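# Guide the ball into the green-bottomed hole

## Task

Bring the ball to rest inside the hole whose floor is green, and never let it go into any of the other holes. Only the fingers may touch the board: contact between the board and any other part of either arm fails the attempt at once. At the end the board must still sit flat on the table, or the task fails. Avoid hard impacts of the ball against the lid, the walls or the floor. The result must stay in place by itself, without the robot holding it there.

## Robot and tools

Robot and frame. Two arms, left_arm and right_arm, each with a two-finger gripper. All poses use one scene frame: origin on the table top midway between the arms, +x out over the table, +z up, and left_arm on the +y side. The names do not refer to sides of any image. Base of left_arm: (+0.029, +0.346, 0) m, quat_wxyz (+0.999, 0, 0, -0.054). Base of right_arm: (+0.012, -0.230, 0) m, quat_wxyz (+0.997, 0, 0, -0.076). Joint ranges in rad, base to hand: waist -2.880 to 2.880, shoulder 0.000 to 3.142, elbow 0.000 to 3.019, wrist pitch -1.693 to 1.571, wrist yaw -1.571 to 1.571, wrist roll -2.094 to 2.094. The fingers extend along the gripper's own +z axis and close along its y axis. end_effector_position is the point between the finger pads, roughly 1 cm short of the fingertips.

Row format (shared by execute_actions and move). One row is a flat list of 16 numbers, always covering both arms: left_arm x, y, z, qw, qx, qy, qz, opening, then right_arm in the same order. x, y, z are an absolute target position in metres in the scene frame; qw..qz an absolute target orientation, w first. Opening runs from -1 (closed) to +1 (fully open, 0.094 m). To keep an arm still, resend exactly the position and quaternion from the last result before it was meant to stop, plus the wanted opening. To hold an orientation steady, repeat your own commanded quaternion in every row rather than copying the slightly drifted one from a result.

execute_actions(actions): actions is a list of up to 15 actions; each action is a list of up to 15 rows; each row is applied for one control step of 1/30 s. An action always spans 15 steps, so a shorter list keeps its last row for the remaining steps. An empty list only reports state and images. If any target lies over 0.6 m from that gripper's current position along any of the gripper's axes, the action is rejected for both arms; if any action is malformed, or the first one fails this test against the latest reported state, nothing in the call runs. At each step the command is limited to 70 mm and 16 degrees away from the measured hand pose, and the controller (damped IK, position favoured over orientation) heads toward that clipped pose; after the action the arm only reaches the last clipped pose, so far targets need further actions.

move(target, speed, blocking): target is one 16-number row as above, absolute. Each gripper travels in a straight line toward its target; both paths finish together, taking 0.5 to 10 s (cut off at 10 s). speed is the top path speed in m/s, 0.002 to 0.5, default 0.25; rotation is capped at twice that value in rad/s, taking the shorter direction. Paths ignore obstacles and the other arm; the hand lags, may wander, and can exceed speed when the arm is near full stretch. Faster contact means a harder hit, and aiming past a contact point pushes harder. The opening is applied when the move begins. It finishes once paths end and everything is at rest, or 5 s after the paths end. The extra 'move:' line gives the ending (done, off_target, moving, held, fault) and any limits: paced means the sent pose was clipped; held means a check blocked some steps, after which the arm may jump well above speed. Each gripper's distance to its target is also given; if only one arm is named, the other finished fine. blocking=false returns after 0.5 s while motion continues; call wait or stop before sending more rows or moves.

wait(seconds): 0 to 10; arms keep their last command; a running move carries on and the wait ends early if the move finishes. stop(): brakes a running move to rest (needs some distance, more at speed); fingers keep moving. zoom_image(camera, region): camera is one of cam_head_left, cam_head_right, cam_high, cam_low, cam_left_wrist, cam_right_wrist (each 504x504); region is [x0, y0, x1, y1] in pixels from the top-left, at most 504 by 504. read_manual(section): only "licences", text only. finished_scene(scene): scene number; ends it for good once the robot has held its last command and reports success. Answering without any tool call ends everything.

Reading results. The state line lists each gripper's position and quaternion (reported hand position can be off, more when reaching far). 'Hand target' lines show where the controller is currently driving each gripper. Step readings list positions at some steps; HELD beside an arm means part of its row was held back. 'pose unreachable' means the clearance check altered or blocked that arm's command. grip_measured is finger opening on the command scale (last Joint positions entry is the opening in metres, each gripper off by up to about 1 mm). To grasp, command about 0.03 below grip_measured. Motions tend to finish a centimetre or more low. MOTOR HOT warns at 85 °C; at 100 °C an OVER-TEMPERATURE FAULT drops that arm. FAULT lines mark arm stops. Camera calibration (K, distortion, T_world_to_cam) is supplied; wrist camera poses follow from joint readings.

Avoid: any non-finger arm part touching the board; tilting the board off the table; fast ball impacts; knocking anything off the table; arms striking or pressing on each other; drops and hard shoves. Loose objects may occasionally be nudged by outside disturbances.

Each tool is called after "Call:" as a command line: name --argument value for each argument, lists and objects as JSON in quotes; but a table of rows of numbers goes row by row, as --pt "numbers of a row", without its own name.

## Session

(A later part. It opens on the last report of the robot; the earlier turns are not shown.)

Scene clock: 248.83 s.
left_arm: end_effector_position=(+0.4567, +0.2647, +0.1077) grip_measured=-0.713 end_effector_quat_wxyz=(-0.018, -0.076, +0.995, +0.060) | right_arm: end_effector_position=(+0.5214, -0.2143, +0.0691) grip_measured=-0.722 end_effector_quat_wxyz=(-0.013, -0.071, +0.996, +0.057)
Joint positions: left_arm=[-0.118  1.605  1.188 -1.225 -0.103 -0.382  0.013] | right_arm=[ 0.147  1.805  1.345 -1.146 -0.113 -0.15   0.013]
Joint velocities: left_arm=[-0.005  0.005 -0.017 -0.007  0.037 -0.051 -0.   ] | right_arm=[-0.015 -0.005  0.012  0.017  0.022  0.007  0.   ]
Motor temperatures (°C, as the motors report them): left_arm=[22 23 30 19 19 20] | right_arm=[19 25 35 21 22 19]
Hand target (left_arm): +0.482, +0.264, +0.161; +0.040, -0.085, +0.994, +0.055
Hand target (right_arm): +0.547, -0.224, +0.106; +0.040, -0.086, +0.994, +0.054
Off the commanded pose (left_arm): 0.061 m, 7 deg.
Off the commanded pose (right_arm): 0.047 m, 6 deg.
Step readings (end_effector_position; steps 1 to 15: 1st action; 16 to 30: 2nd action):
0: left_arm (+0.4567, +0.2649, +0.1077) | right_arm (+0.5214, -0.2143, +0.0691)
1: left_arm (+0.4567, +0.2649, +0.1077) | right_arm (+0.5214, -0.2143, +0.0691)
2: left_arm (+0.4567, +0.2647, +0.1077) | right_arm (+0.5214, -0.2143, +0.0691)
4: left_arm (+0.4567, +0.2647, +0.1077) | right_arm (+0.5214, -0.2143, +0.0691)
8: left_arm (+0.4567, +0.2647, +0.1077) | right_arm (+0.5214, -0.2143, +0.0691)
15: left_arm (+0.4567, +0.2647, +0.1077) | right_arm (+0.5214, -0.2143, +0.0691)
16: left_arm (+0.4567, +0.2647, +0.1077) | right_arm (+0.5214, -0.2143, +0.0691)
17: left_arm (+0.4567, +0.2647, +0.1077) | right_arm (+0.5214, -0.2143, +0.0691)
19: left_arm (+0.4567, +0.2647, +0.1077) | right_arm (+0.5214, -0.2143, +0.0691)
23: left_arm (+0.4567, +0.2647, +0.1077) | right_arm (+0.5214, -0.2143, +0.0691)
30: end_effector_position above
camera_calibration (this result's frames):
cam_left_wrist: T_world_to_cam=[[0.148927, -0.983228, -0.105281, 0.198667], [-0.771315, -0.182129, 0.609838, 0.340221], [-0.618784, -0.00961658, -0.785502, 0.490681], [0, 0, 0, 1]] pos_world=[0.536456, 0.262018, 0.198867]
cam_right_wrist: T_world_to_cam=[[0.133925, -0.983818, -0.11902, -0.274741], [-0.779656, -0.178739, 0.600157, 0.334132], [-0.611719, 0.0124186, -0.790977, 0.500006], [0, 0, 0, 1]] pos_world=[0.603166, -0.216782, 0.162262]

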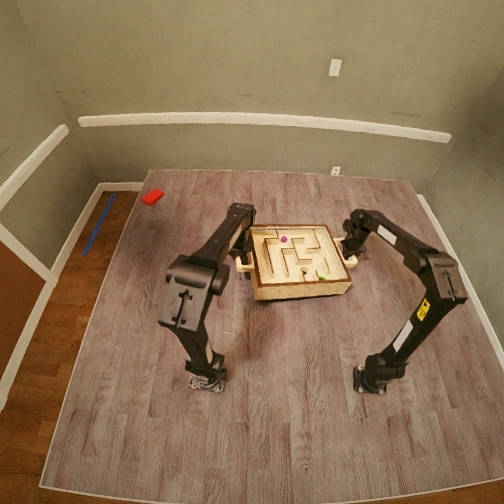

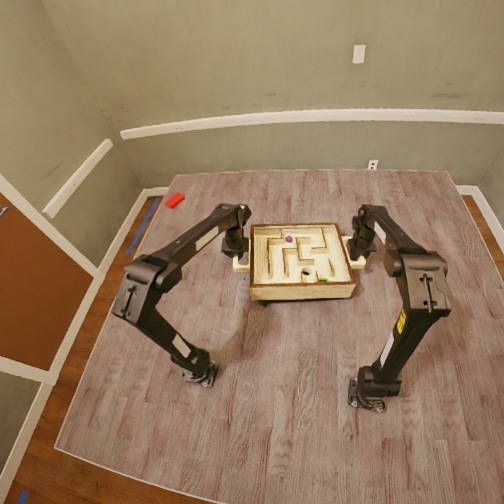

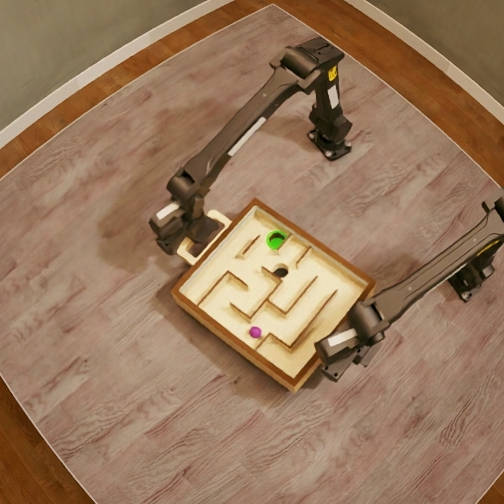

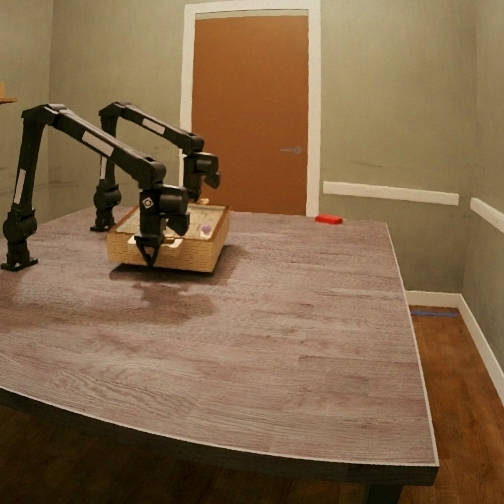

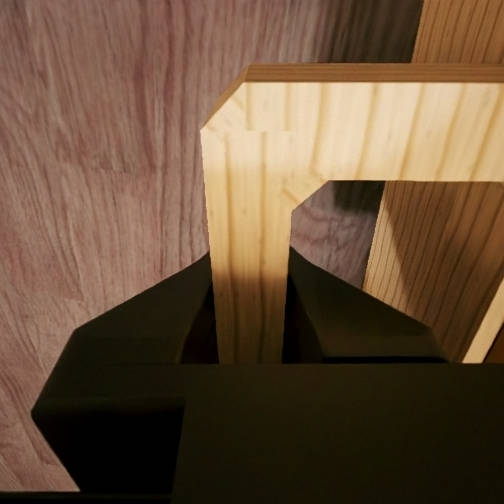

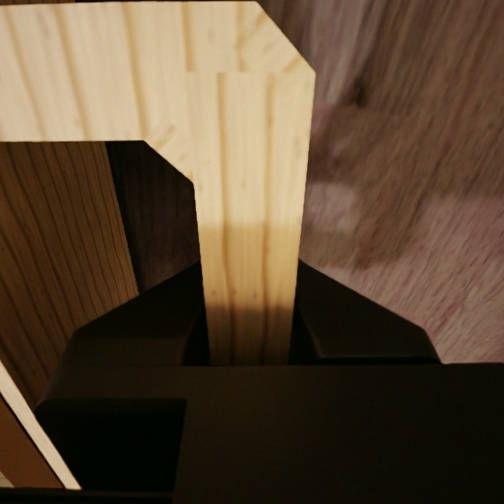

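Call:
move --target '[0.485,0.263,0.15,0.045,-0.085,0.99,0.04,-0.85,0.55,-0.224,0.115,0.045,-0.085,0.99,0.04,-0.85]' --speed 0.05

Call:
move --target '[0.485,0.263,0.15,0.105,-0.085,0.99,0.035,-0.85,0.55,-0.224,0.115,0.105,-0.085,0.99,0.035,-0.85]' --speed 0.03

Call:
wait --seconds 1.5

Call:
zoom_image --camera "cam_high" --region '[150,190,370,410]'

Scene clock: 257.90 s.
left_arm: end_effector_position=(+0.4520, +0.2627, +0.0982) grip_measured=-0.713 end_effector_quat_wxyz=(-0.027, -0.074, +0.995, +0.053) | right_arm: end_effector_position=(+0.5130, -0.2170, +0.0573) grip_measured=-0.722 end_effector_quat_wxyz=(-0.027, -0.069, +0.996, +0.050)
Joint positions: left_arm=[-0.118  1.613  1.171 -1.212 -0.085 -0.378  0.013] | right_arm=[ 0.147  1.815  1.325 -1.143 -0.097 -0.147  0.013]
Joint velocities: left_arm=[-0.015 -0.005  0.002  0.017  0.022  0.022 -0.   ] | right_arm=[-0.005 -0.015  0.002  0.002  0.007 -0.007 -0.001]
Motor temperatures (°C, as the motors report them): left_arm=[22 24 30 19 19 20] | right_arm=[19 25 35 21 22 19]
Hand target (left_arm): +0.482, +0.264, +0.150; +0.045, -0.085, +0.995, +0.040
Hand target (right_arm): +0.545, -0.224, +0.116; +0.045, -0.085, +0.995, +0.039
Off the commanded pose (left_arm): 0.061 m, 9 deg.
Off the commanded pose (right_arm): 0.069 m, 9 deg.
move: off_target (left_arm, right_arm)
camera_calibration (this result's frames):
cam_left_wrist: T_world_to_cam=[[0.144903, -0.985049, -0.0931748, 0.19745], [-0.761427, -0.171149, 0.62525, 0.333173], [-0.631849, -0.0196546, -0.774843, 0.487696], [0, 0, 0, 1]] pos_world=[0.533226, 0.261106, 0.187968]
cam_right_wrist: T_world_to_cam=[[0.128595, -0.985923, -0.106863, -0.276081], [-0.763219, -0.167197, 0.624133, 0.326827], [-0.633214, 0.00129961, -0.773976, 0.493235], [0, 0, 0, 1]] pos_world=[0.597267, -0.218191, 0.148265]

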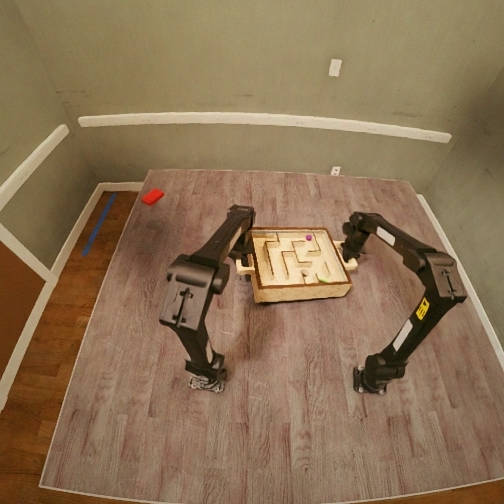

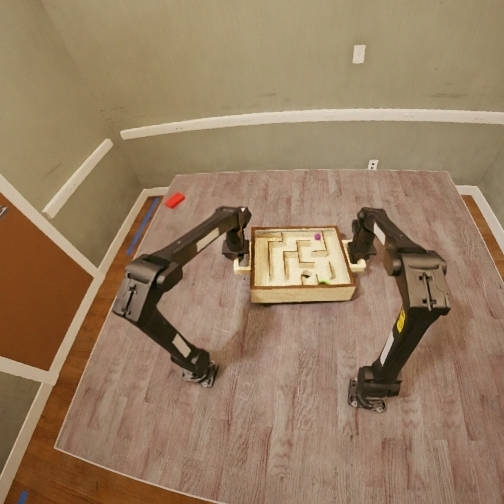

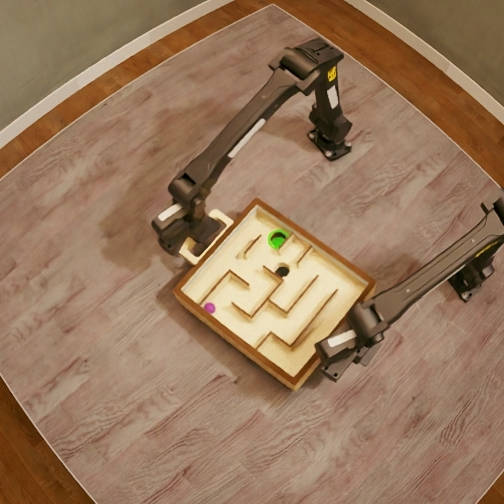

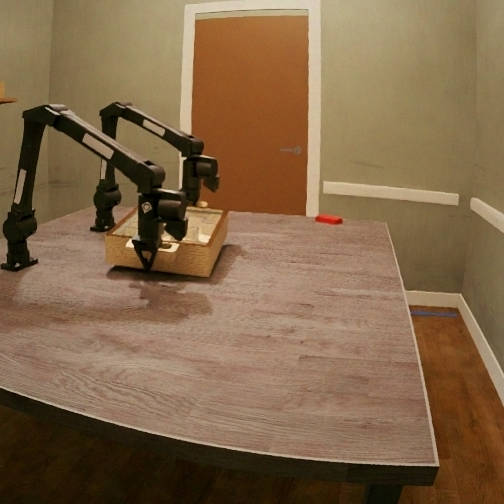

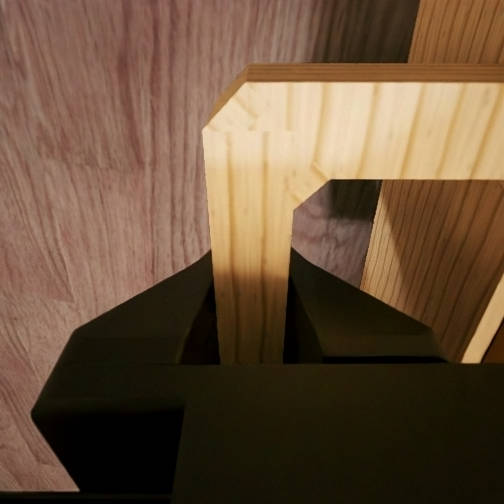

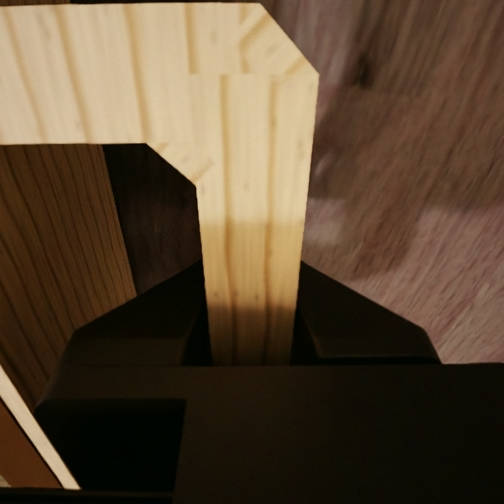

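Scene clock: 262.63 s.
left_arm: end_effector_position=(+0.4652, +0.2625, +0.1049) grip_measured=-0.713 end_effector_quat_wxyz=(+0.042, -0.074, +0.995, +0.046) | right_arm: end_effector_position=(+0.5317, -0.2168, +0.0678) grip_measured=-0.722 end_effector_quat_wxyz=(+0.046, -0.071, +0.995, +0.045)
Joint positions: left_arm=[-0.122  1.556  1.121 -1.084 -0.113 -0.377  0.013] | right_arm=[ 0.147  1.762  1.279 -1.002 -0.097 -0.142  0.013]
Joint velocities: left_arm=[-0.015  0.005 -0.002  0.007 -0.037 -0.037 -0.   ] | right_arm=[ 0.005 -0.005 -0.002  0.002  0.022 -0.051  0.001]
Motor temperatures (°C, as the motors report them): left_arm=[22 24 29 19 19 20] | right_arm=[19 25 34 21 22 19]
Hand target (left_arm): +0.484, +0.263, +0.149; +0.105, -0.084, +0.990, +0.035
Hand target (right_arm): +0.547, -0.224, +0.115; +0.104, -0.086, +0.990, +0.034
Off the commanded pose (left_arm): 0.049 m, 7 deg.
Off the commanded pose (right_arm): 0.051 m, 7 deg.
move: off_target (left_arm, right_arm)
camera_calibration (this result's frames):
cam_left_wrist: T_world_to_cam=[[0.150792, -0.9862, -0.0683513, 0.19091], [-0.841317, -0.16433, 0.514958, 0.385952], [-0.519083, -0.0201464, -0.854486, 0.457311], [0, 0, 0, 1]] pos_world=[0.533303, 0.260912, 0.205066]
cam_right_wrist: T_world_to_cam=[[0.139096, -0.986462, -0.0868641, -0.284263], [-0.846956, -0.163959, 0.505749, 0.387861], [-0.513144, 0.00322258, -0.858296, 0.455483], [0, 0, 0, 1]] pos_world=[0.60177, -0.218289, 0.170087]

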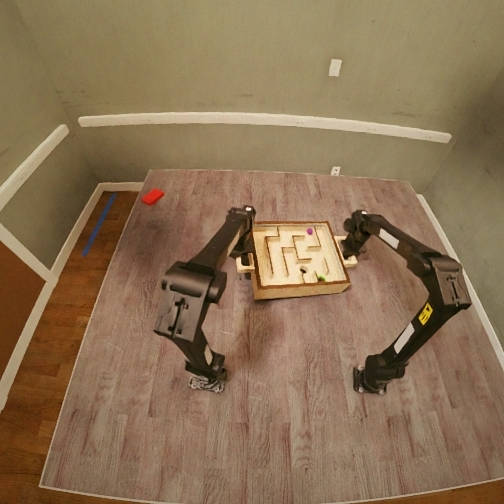

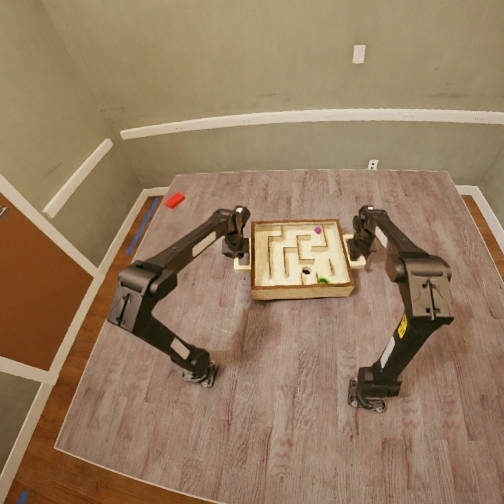

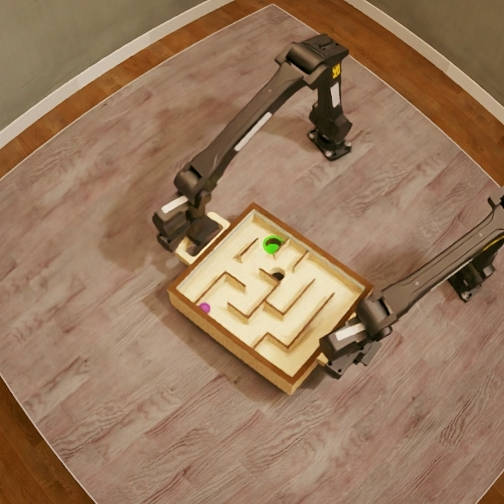

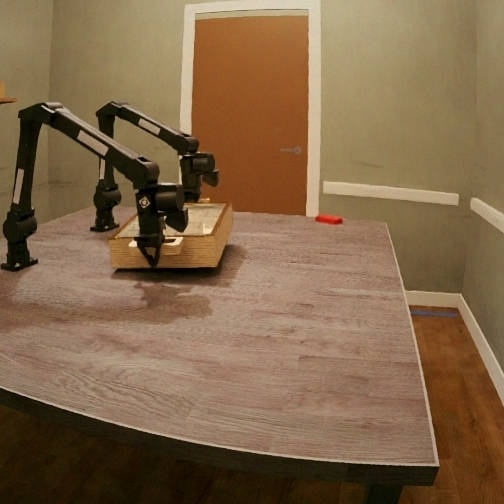

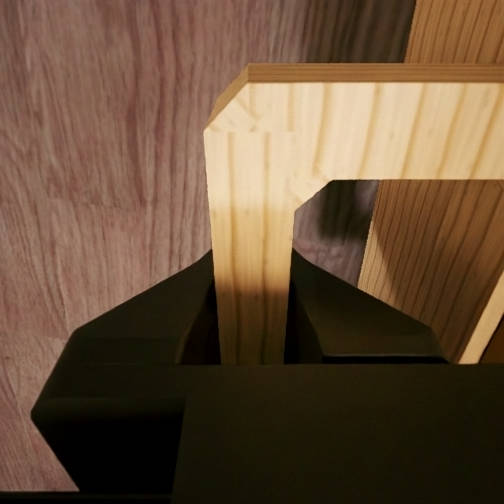

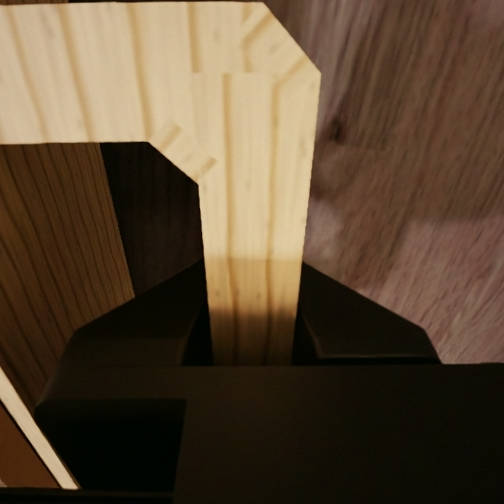

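Scene clock: 264.13 s.
left_arm: end_effector_position=(+0.4652, +0.2625, +0.1049) grip_measured=-0.713 end_effector_quat_wxyz=(+0.042, -0.074, +0.995, +0.046) | right_arm: end_effector_position=(+0.5317, -0.2168, +0.0678) grip_measured=-0.722 end_effector_quat_wxyz=(+0.046, -0.071, +0.995, +0.045)
Joint positions: left_arm=[-0.122  1.556  1.121 -1.084 -0.113 -0.377  0.013] | right_arm=[ 0.147  1.762  1.279 -1.002 -0.097 -0.142  0.013]
Joint velocities: left_arm=[-0.015  0.005 -0.007  0.007 -0.022 -0.037 -0.001] | right_arm=[-0.005 -0.015  0.007  0.017 -0.051 -0.051 -0.001]
Motor temperatures (°C, as the motors report them): left_arm=[22 24 29 19 19 20] | right_arm=[19 25 34 21 22 19]
Hand target (left_arm): +0.484, +0.263, +0.149; +0.105, -0.084, +0.990, +0.035
Hand target (right_arm): +0.547, -0.224, +0.115; +0.104, -0.086, +0.990, +0.034
Off the commanded pose (left_arm): 0.049 m, 7 deg.
Off the commanded pose (right_arm): 0.051 m, 7 deg.
wait: 1.50 s; at rest by 0.17 s
camera_calibration (this result's frames):
cam_left_wrist: T_world_to_cam=[[0.150792, -0.9862, -0.0683513, 0.19091], [-0.841317, -0.16433, 0.514958, 0.385952], [-0.519083, -0.0201464, -0.854486, 0.457311], [0, 0, 0, 1]] pos_world=[0.533303, 0.260912, 0.205066]
cam_right_wrist: T_world_to_cam=[[0.139096, -0.986462, -0.0868641, -0.284263], [-0.846956, -0.163959, 0.505749, 0.387861], [-0.513144, 0.00322258, -0.858296, 0.455483], [0, 0, 0, 1]] pos_world=[0.60177, -0.218289, 0.170087]

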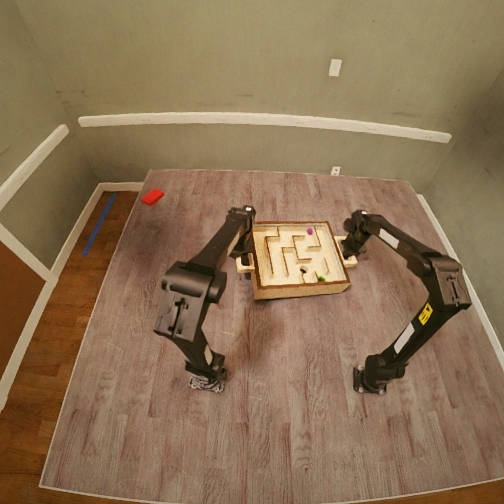

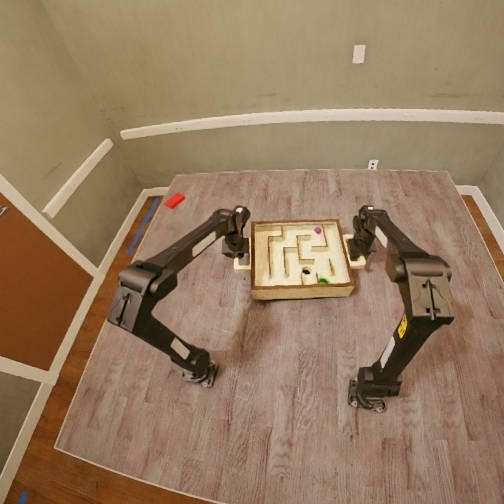

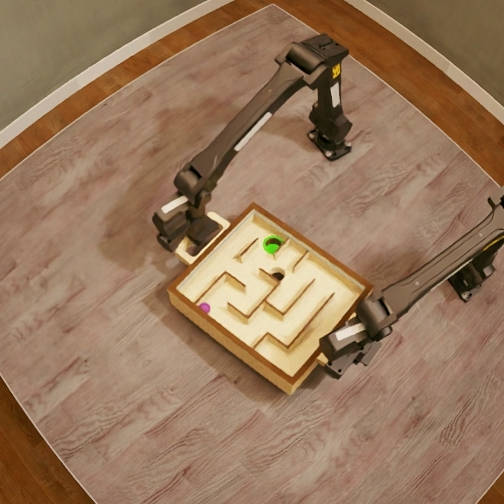

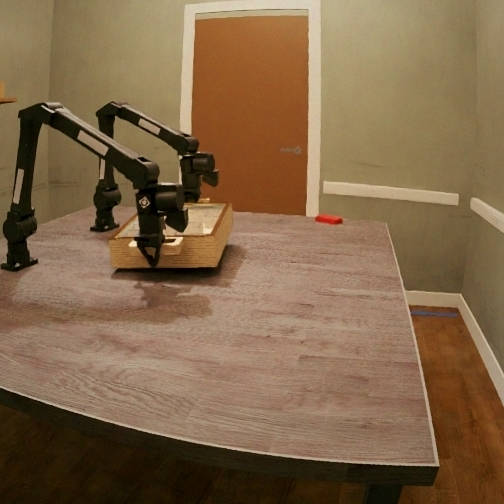

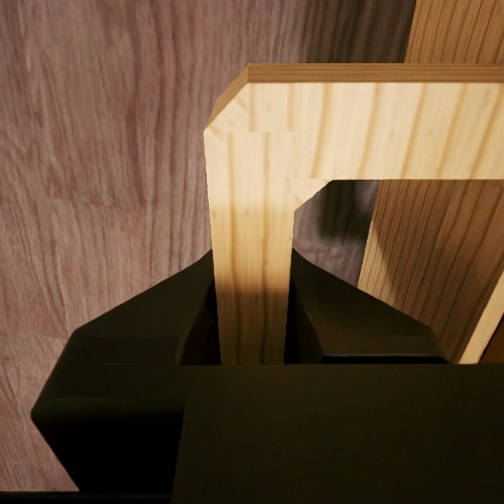

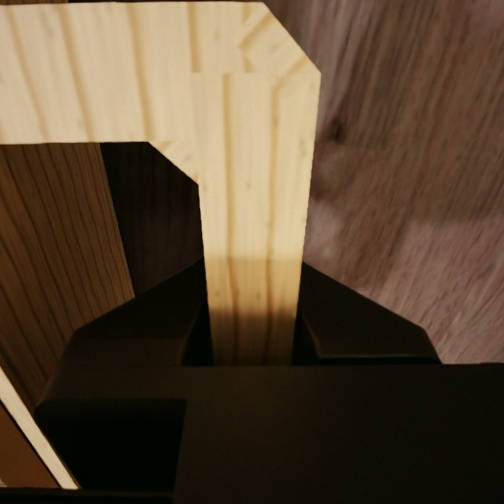

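Region (150, 190, 370, 410) of cam_high's 504x504 image, scaled by 2.291, with more detail than that image has.

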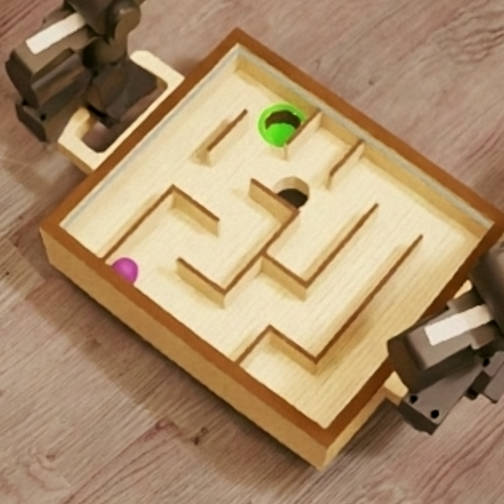

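Call:
move --target '[0.485,0.263,0.135,0.105,-0.085,0.99,0,-0.85,0.55,-0.224,0.142,0.105,-0.085,0.99,0,-0.85]' --speed 0.04

Call:
execute_actions --actions '[[[0.485,0.263,0.135,0.105,-0.085,0.99,0,-0.85,0.55,-0.224,0.142,0.105,-0.085,0.99,0,-0.85]],[[0.485,0.263,0.135,0.105,-0.085,0.99,0,-0.85,0.55,-0.224,0.142,0.105,-0.085,0.99,0,-0.85]]]'

Call:
zoom_image --camera "cam_high" --region '[150,190,370,410]'

Scene clock: 271.30 s.
left_arm: end_effector_position=(+0.4584, +0.2572, +0.0896) grip_measured=-0.713 end_effector_quat_wxyz=(+0.038, -0.068, +0.997, +0.017) | right_arm: end_effector_position=(+0.5173, -0.2251, +0.0775) grip_measured=-0.722 end_effector_quat_wxyz=(+0.041, -0.064, +0.997, +0.010)
Joint positions: left_arm=[-0.115  1.554  1.076 -1.03  -0.055 -0.359  0.013] | right_arm=[ 0.155  1.719  1.251 -1.022 -0.026 -0.124  0.013]
Joint velocities: left_arm=[-0.005  0.005 -0.007 -0.027 -0.066  0.051  0.001] | right_arm=[-0.015  0.015 -0.007 -0.012 -0.037 -0.051 -0.003]
Motor temperatures (°C, as the motors report them): left_arm=[22 24 29 19 19 20] | right_arm=[19 26 34 21 22 19]
Hand target (left_arm): +0.483, +0.263, +0.135; +0.105, -0.085, +0.991, +0.001
Hand target (right_arm): +0.544, -0.224, +0.142; +0.106, -0.085, +0.991, -0.001
Off the commanded pose (left_arm): 0.053 m, 8 deg.
Off the commanded pose (right_arm): 0.072 m, 8 deg.
move: off_target (left_arm, right_arm)
camera_calibration (this result's frames):
cam_left_wrist: T_world_to_cam=[[0.136151, -0.990605, -0.0128703, 0.188615], [-0.841466, -0.12249, 0.526243, 0.375596], [-0.522875, -0.0608184, -0.850237, 0.45241], [0, 0, 0, 1]] pos_world=[0.526925, 0.260364, 0.189429]
cam_right_wrist: T_world_to_cam=[[0.12205, -0.992344, -0.0188894, -0.287391], [-0.845934, -0.11396, 0.520969, 0.378946], [-0.519133, -0.0476052, -0.853367, 0.447742], [0, 0, 0, 1]] pos_world=[0.588077, -0.220691, 0.17924]

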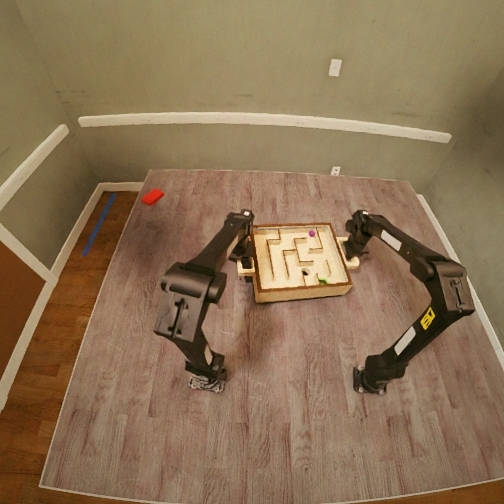

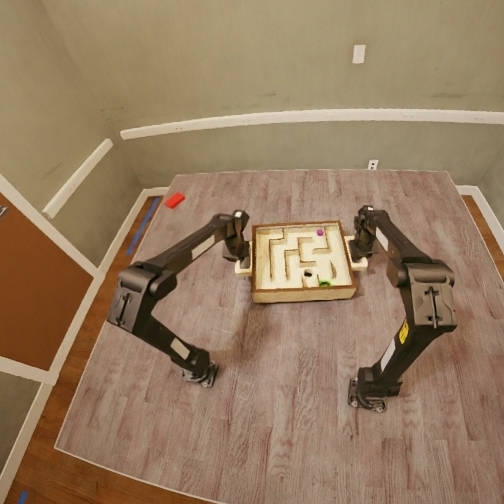

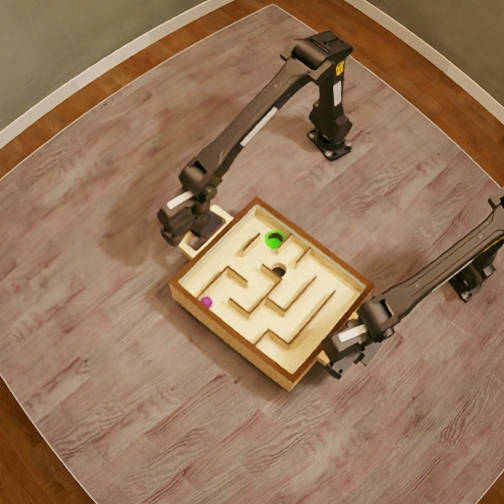

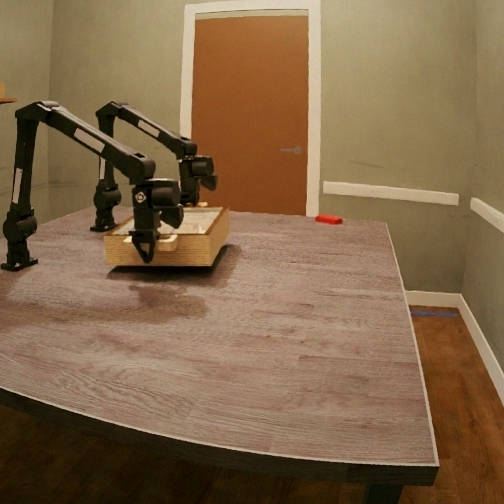

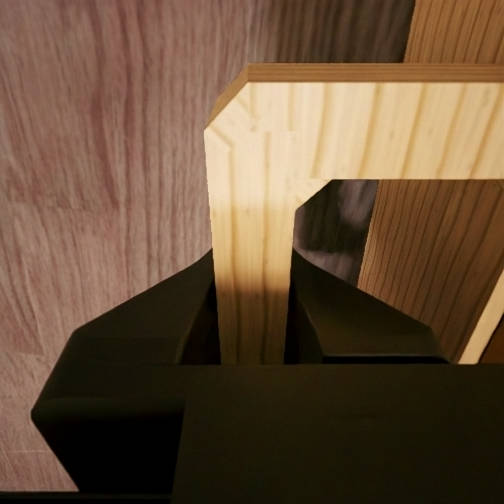

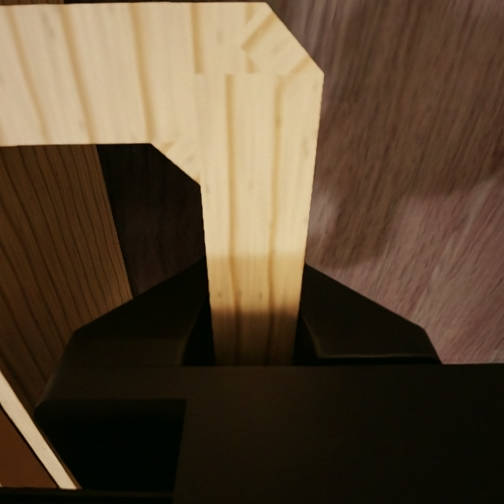

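Scene clock: 272.30 s.
left_arm: end_effector_position=(+0.4584, +0.2572, +0.0896) grip_measured=-0.713 end_effector_quat_wxyz=(+0.038, -0.068, +0.997, +0.017) | right_arm: end_effector_position=(+0.5171, -0.2251, +0.0775) grip_measured=-0.722 end_effector_quat_wxyz=(+0.040, -0.063, +0.997, +0.010)
Joint positions: left_arm=[-0.115  1.554  1.076 -1.03  -0.055 -0.358  0.013] | right_arm=[ 0.155  1.719  1.251 -1.023 -0.026 -0.123  0.013]
Joint velocities: left_arm=[-0.005  0.005 -0.007 -0.002  0.081 -0.007 -0.001] | right_arm=[-0.005 -0.015 -0.007  0.002  0.022  0.007  0.   ]
Motor temperatures (°C, as the motors report them): left_arm=[22 24 29 19 19 20] | right_arm=[19 26 34 21 22 19]
Hand target (left_arm): +0.483, +0.263, +0.135; +0.105, -0.084, +0.991, +0.000
Hand target (right_arm): +0.544, -0.224, +0.142; +0.105, -0.085, +0.991, -0.001
Off the commanded pose (left_arm): 0.053 m, 8 deg.
Off the commanded pose (right_arm): 0.072 m, 8 deg.
Step readings (end_effector_position; steps 1 to 15: 1st action; 16 to 30: 2nd action):
0: left_arm (+0.4584, +0.2572, +0.0896) | right_arm (+0.5173, -0.2251, +0.0775)
1: left_arm (+0.4584, +0.2572, +0.0896) | right_arm (+0.5172, -0.2251, +0.0775)
2: left_arm (+0.4584, +0.2572, +0.0896) | right_arm (+0.5171, -0.2251, +0.0775)
4: left_arm (+0.4584, +0.2572, +0.0896) | right_arm (+0.5171, -0.2251, +0.0775)
8: left_arm (+0.4584, +0.2572, +0.0896) | right_arm (+0.5171, -0.2251, +0.0775)
15: left_arm (+0.4584, +0.2572, +0.0896) | right_arm (+0.5171, -0.2251, +0.0775)
16: left_arm (+0.4584, +0.2572, +0.0896) | right_arm (+0.5171, -0.2251, +0.0775)
17: left_arm (+0.4584, +0.2572, +0.0896) | right_arm (+0.5171, -0.2251, +0.0775)
19: left_arm (+0.4584, +0.2572, +0.0896) | right_arm (+0.5171, -0.2251, +0.0775)
23: left_arm (+0.4584, +0.2572, +0.0896) | right_arm (+0.5171, -0.2251, +0.0775)
30: end_effector_position above
camera_calibration (this result's frames):
cam_left_wrist: T_world_to_cam=[[0.135749, -0.990664, -0.0125439, 0.188724], [-0.841463, -0.121969, 0.526368, 0.375431], [-0.522984, -0.0608988, -0.850164, 0.45246], [0, 0, 0, 1]] pos_world=[0.526922, 0.260307, 0.189417]
cam_right_wrist: T_world_to_cam=[[0.121658, -0.99239, -0.0190116, -0.287167], [-0.845575, -0.113653, 0.521619, 0.378628], [-0.519811, -0.0473836, -0.852966, 0.448002], [0, 0, 0, 1]] pos_world=[0.587971, -0.220722, 0.179171]

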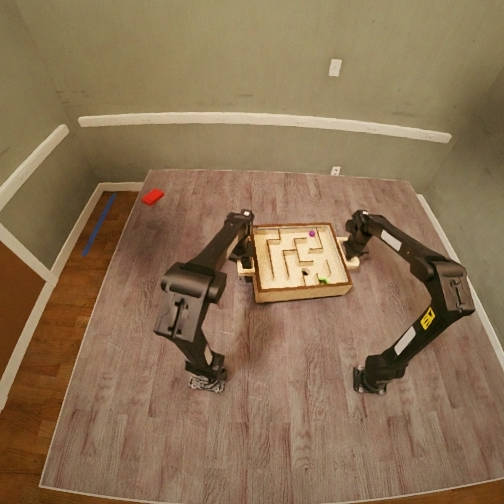

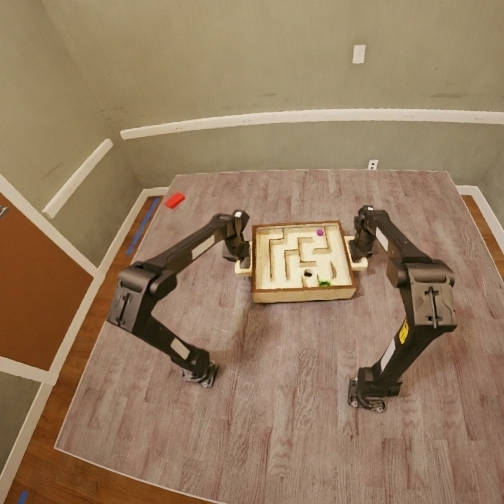

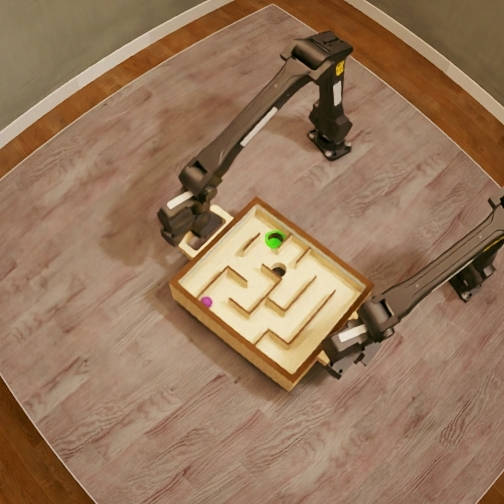

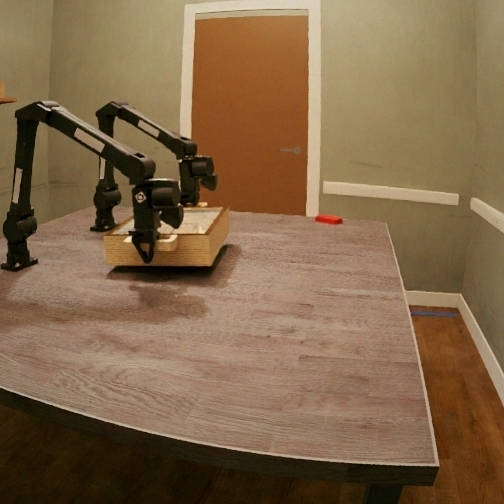

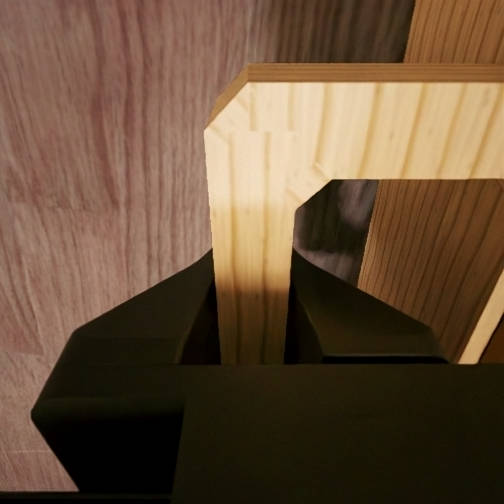

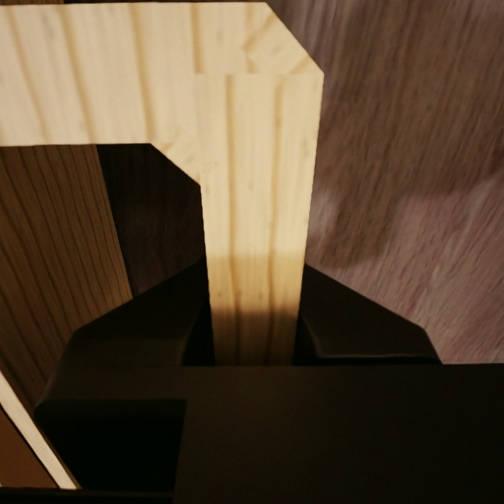

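Region (150, 190, 370, 410) of cam_high's 504x504 image, scaled by 2.291, with more detail than that image has.

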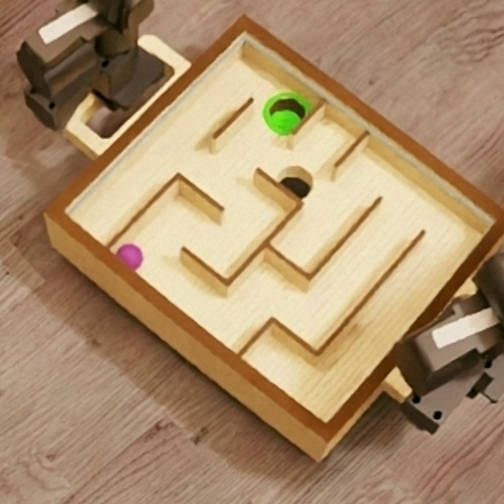

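Call:
move --target '[0.485,0.263,0.14,0.14,-0.085,0.99,0.01,-0.85,0.545,-0.224,0.14,0.14,-0.085,0.99,0.01,-0.85]' --speed 0.03

Call:
execute_actions --actions '[[[0.485,0.263,0.14,0.14,-0.085,0.99,0.01,-0.85,0.545,-0.224,0.14,0.14,-0.085,0.99,0.01,-0.85]],[[0.485,0.263,0.14,0.14,-0.085,0.99,0.01,-0.85,0.545,-0.224,0.14,0.14,-0.085,0.99,0.01,-0.85]]]'

Call:
zoom_image --camera "cam_high" --region '[150,190,370,410]'

Scene clock: 281.37 s.
left_arm: end_effector_position=(+0.4613, +0.2614, +0.0955) grip_measured=-0.713 end_effector_quat_wxyz=(+0.072, -0.068, +0.995, +0.021) | right_arm: end_effector_position=(+0.5207, -0.2207, +0.0858) grip_measured=-0.722 end_effector_quat_wxyz=(+0.074, -0.063, +0.995, +0.018)
Joint positions: left_arm=[-0.115  1.516  1.044 -0.973 -0.082 -0.356  0.013] | right_arm=[ 0.157  1.682  1.22  -0.963 -0.045 -0.119  0.013]
Joint velocities: left_arm=[-0.005  0.005 -0.007  0.007 -0.037 -0.037 -0.   ] | right_arm=[-0.015 -0.015 -0.022 -0.002 -0.007 -0.051  0.   ]
Motor temperatures (°C, as the motors report them): left_arm=[22 24 28 19 19 20] | right_arm=[19 26 35 21 22 19]
Hand target (left_arm): +0.484, +0.263, +0.140; +0.139, -0.084, +0.987, +0.010
Hand target (right_arm): +0.541, -0.224, +0.140; +0.139, -0.085, +0.987, +0.009
Off the commanded pose (left_arm): 0.050 m, 8 deg.
Off the commanded pose (right_arm): 0.059 m, 8 deg.
move: off_target (left_arm, right_arm)
camera_calibration (this result's frames):
cam_left_wrist: T_world_to_cam=[[0.137034, -0.990434, -0.0161934, 0.192237], [-0.874877, -0.12868, 0.466939, 0.398094], [-0.464556, -0.0498194, -0.884141, 0.432648], [0, 0, 0, 1]] pos_world=[0.52293, 0.26318, 0.199748]
cam_right_wrist: T_world_to_cam=[[0.1229, -0.991926, -0.0312874, -0.282577], [-0.877992, -0.123372, 0.462503, 0.3976], [-0.462629, -0.0293716, -0.886065, 0.434197], [0, 0, 0, 1]] pos_world=[0.58469, -0.21849, 0.191994]

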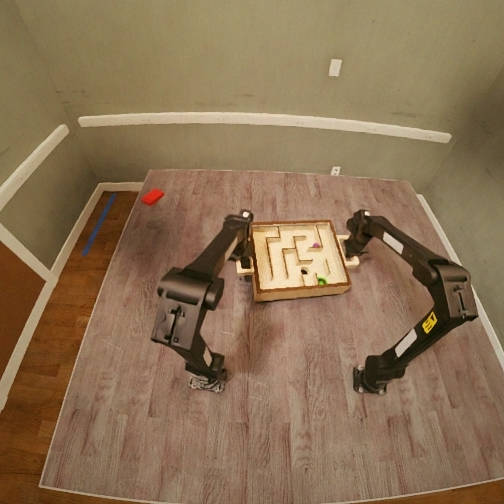

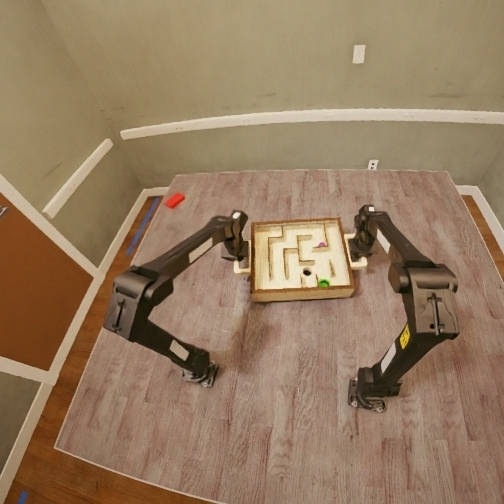

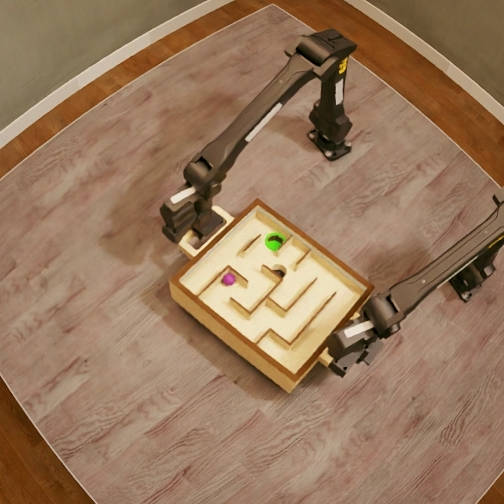

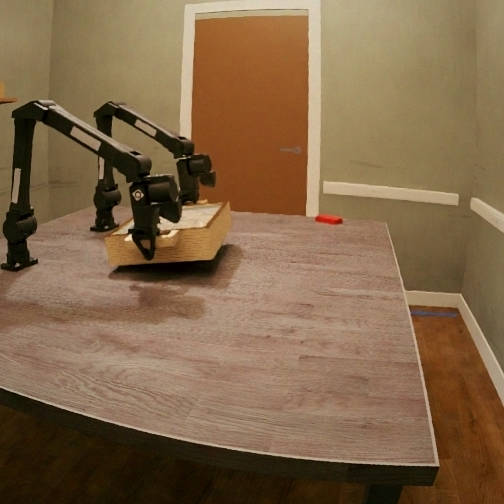

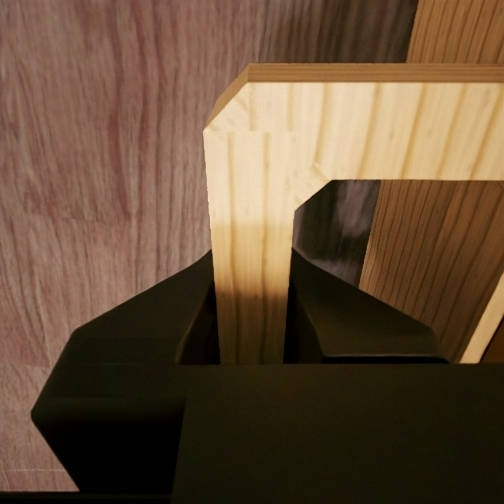

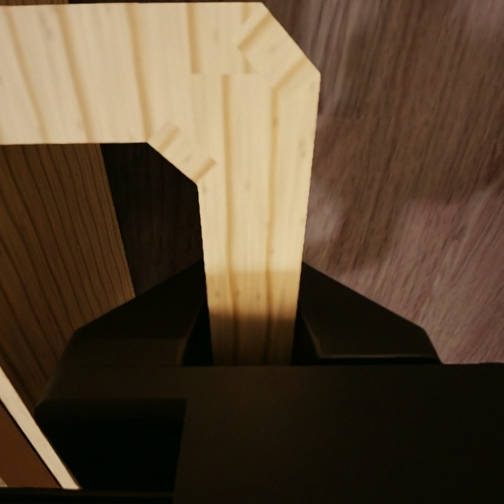

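Scene clock: 282.37 s.
left_arm: end_effector_position=(+0.4610, +0.2614, +0.0949) grip_measured=-0.713 end_effector_quat_wxyz=(+0.072, -0.068, +0.995, +0.021) | right_arm: end_effector_position=(+0.5207, -0.2207, +0.0858) grip_measured=-0.722 end_effector_quat_wxyz=(+0.074, -0.063, +0.995, +0.018)
Joint positions: left_arm=[-0.115  1.516  1.043 -0.972 -0.082 -0.356  0.013] | right_arm=[ 0.157  1.682  1.22  -0.963 -0.045 -0.119  0.013]
Joint velocities: left_arm=[-0.005 -0.005  0.007  0.007  0.037  0.007  0.001] | right_arm=[ 0.015 -0.005  0.002  0.002  0.051 -0.022 -0.   ]
Motor temperatures (°C, as the motors report them): left_arm=[22 24 28 19 19 20] | right_arm=[19 26 35 21 22 19]
Hand target (left_arm): +0.484, +0.263, +0.140; +0.139, -0.084, +0.987, +0.010
Hand target (right_arm): +0.541, -0.224, +0.140; +0.139, -0.085, +0.987, +0.008
Off the commanded pose (left_arm): 0.051 m, 8 deg.
Off the commanded pose (right_arm): 0.059 m, 8 deg.
Step readings (end_effector_position; steps 1 to 15: 1st action; 16 to 30: 2nd action):
0: left_arm (+0.4613, +0.2614, +0.0955) | right_arm (+0.5207, -0.2207, +0.0858)
1: left_arm (+0.4612, +0.2614, +0.0953) | right_arm (+0.5207, -0.2207, +0.0858)
2: left_arm (+0.4610, +0.2614, +0.0952) | right_arm (+0.5207, -0.2207, +0.0858)
4: left_arm (+0.4607, +0.2615, +0.0949) | right_arm (+0.5207, -0.2207, +0.0858)
8: left_arm (+0.4609, +0.2615, +0.0949) | right_arm (+0.5207, -0.2207, +0.0858)
15: left_arm (+0.4610, +0.2614, +0.0949) | right_arm (+0.5207, -0.2207, +0.0858)
16: left_arm (+0.4610, +0.2614, +0.0949) | right_arm (+0.5207, -0.2207, +0.0858)
17: left_arm (+0.4610, +0.2614, +0.0949) | right_arm (+0.5207, -0.2207, +0.0858)
19: left_arm (+0.4610, +0.2614, +0.0949) | right_arm (+0.5207, -0.2207, +0.0858)
23: left_arm (+0.4610, +0.2614, +0.0949) | right_arm (+0.5207, -0.2207, +0.0858)
30: end_effector_position above
camera_calibration (this result's frames):
cam_left_wrist: T_world_to_cam=[[0.137028, -0.990433, -0.0163282, 0.19237], [-0.874703, -0.12872, 0.467254, 0.397947], [-0.464885, -0.0497446, -0.883972, 0.432136], [0, 0, 0, 1]] pos_world=[0.522619, 0.26325, 0.199195]
cam_right_wrist: T_world_to_cam=[[0.1229, -0.991926, -0.0312874, -0.282577], [-0.877992, -0.123372, 0.462503, 0.3976], [-0.462629, -0.0293716, -0.886065, 0.434197], [0, 0, 0, 1]] pos_world=[0.58469, -0.21849, 0.191994]

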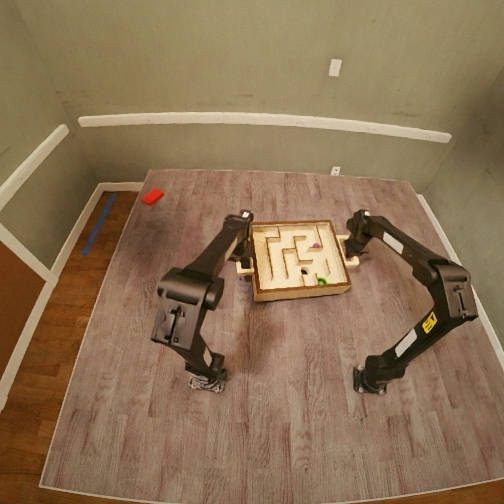

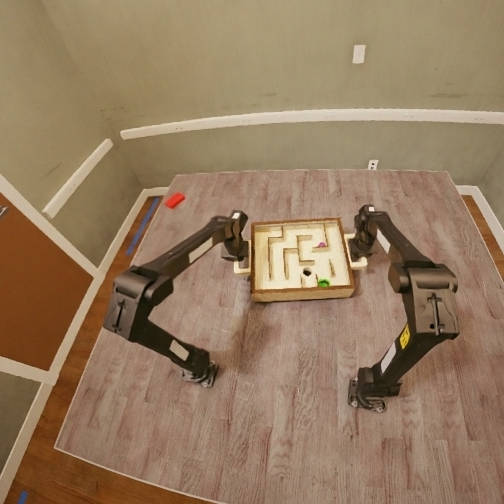

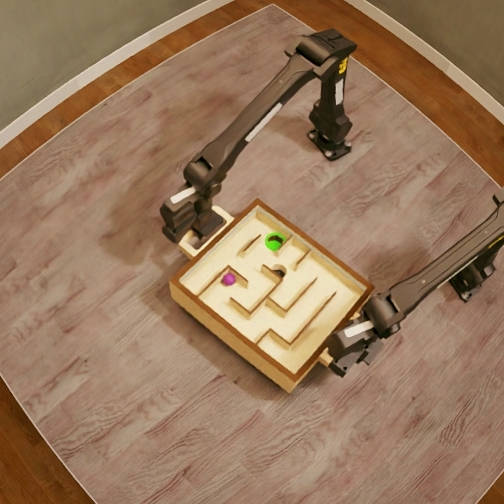

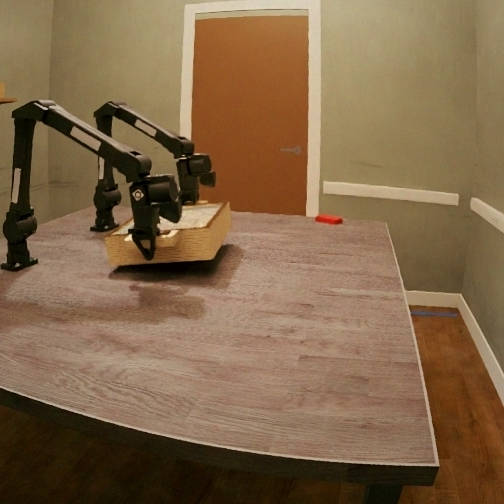

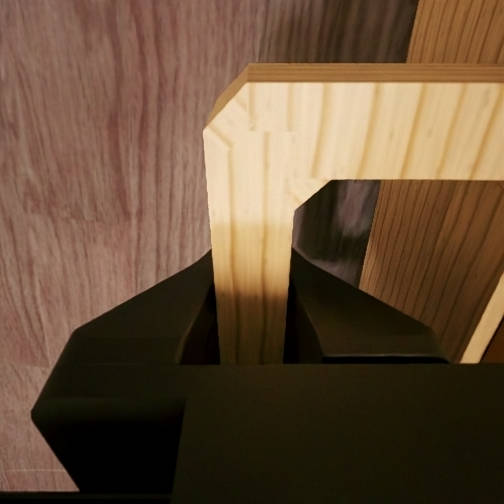

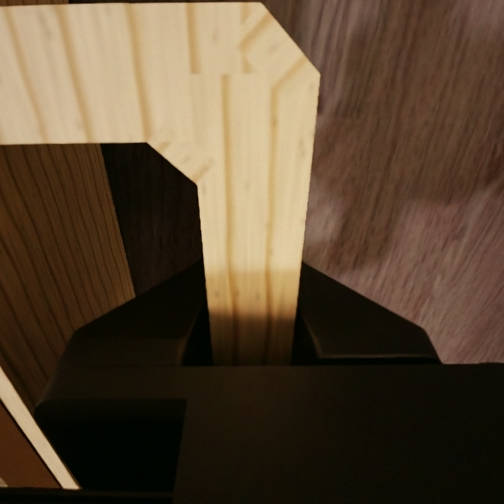

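Region (150, 190, 370, 410) of cam_high's 504x504 image, scaled by 2.291, with more detail than that image has.

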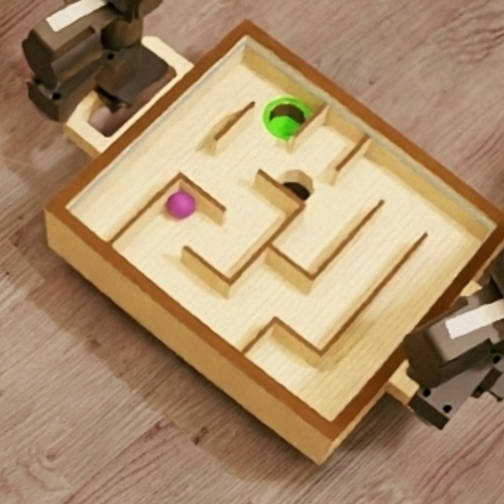

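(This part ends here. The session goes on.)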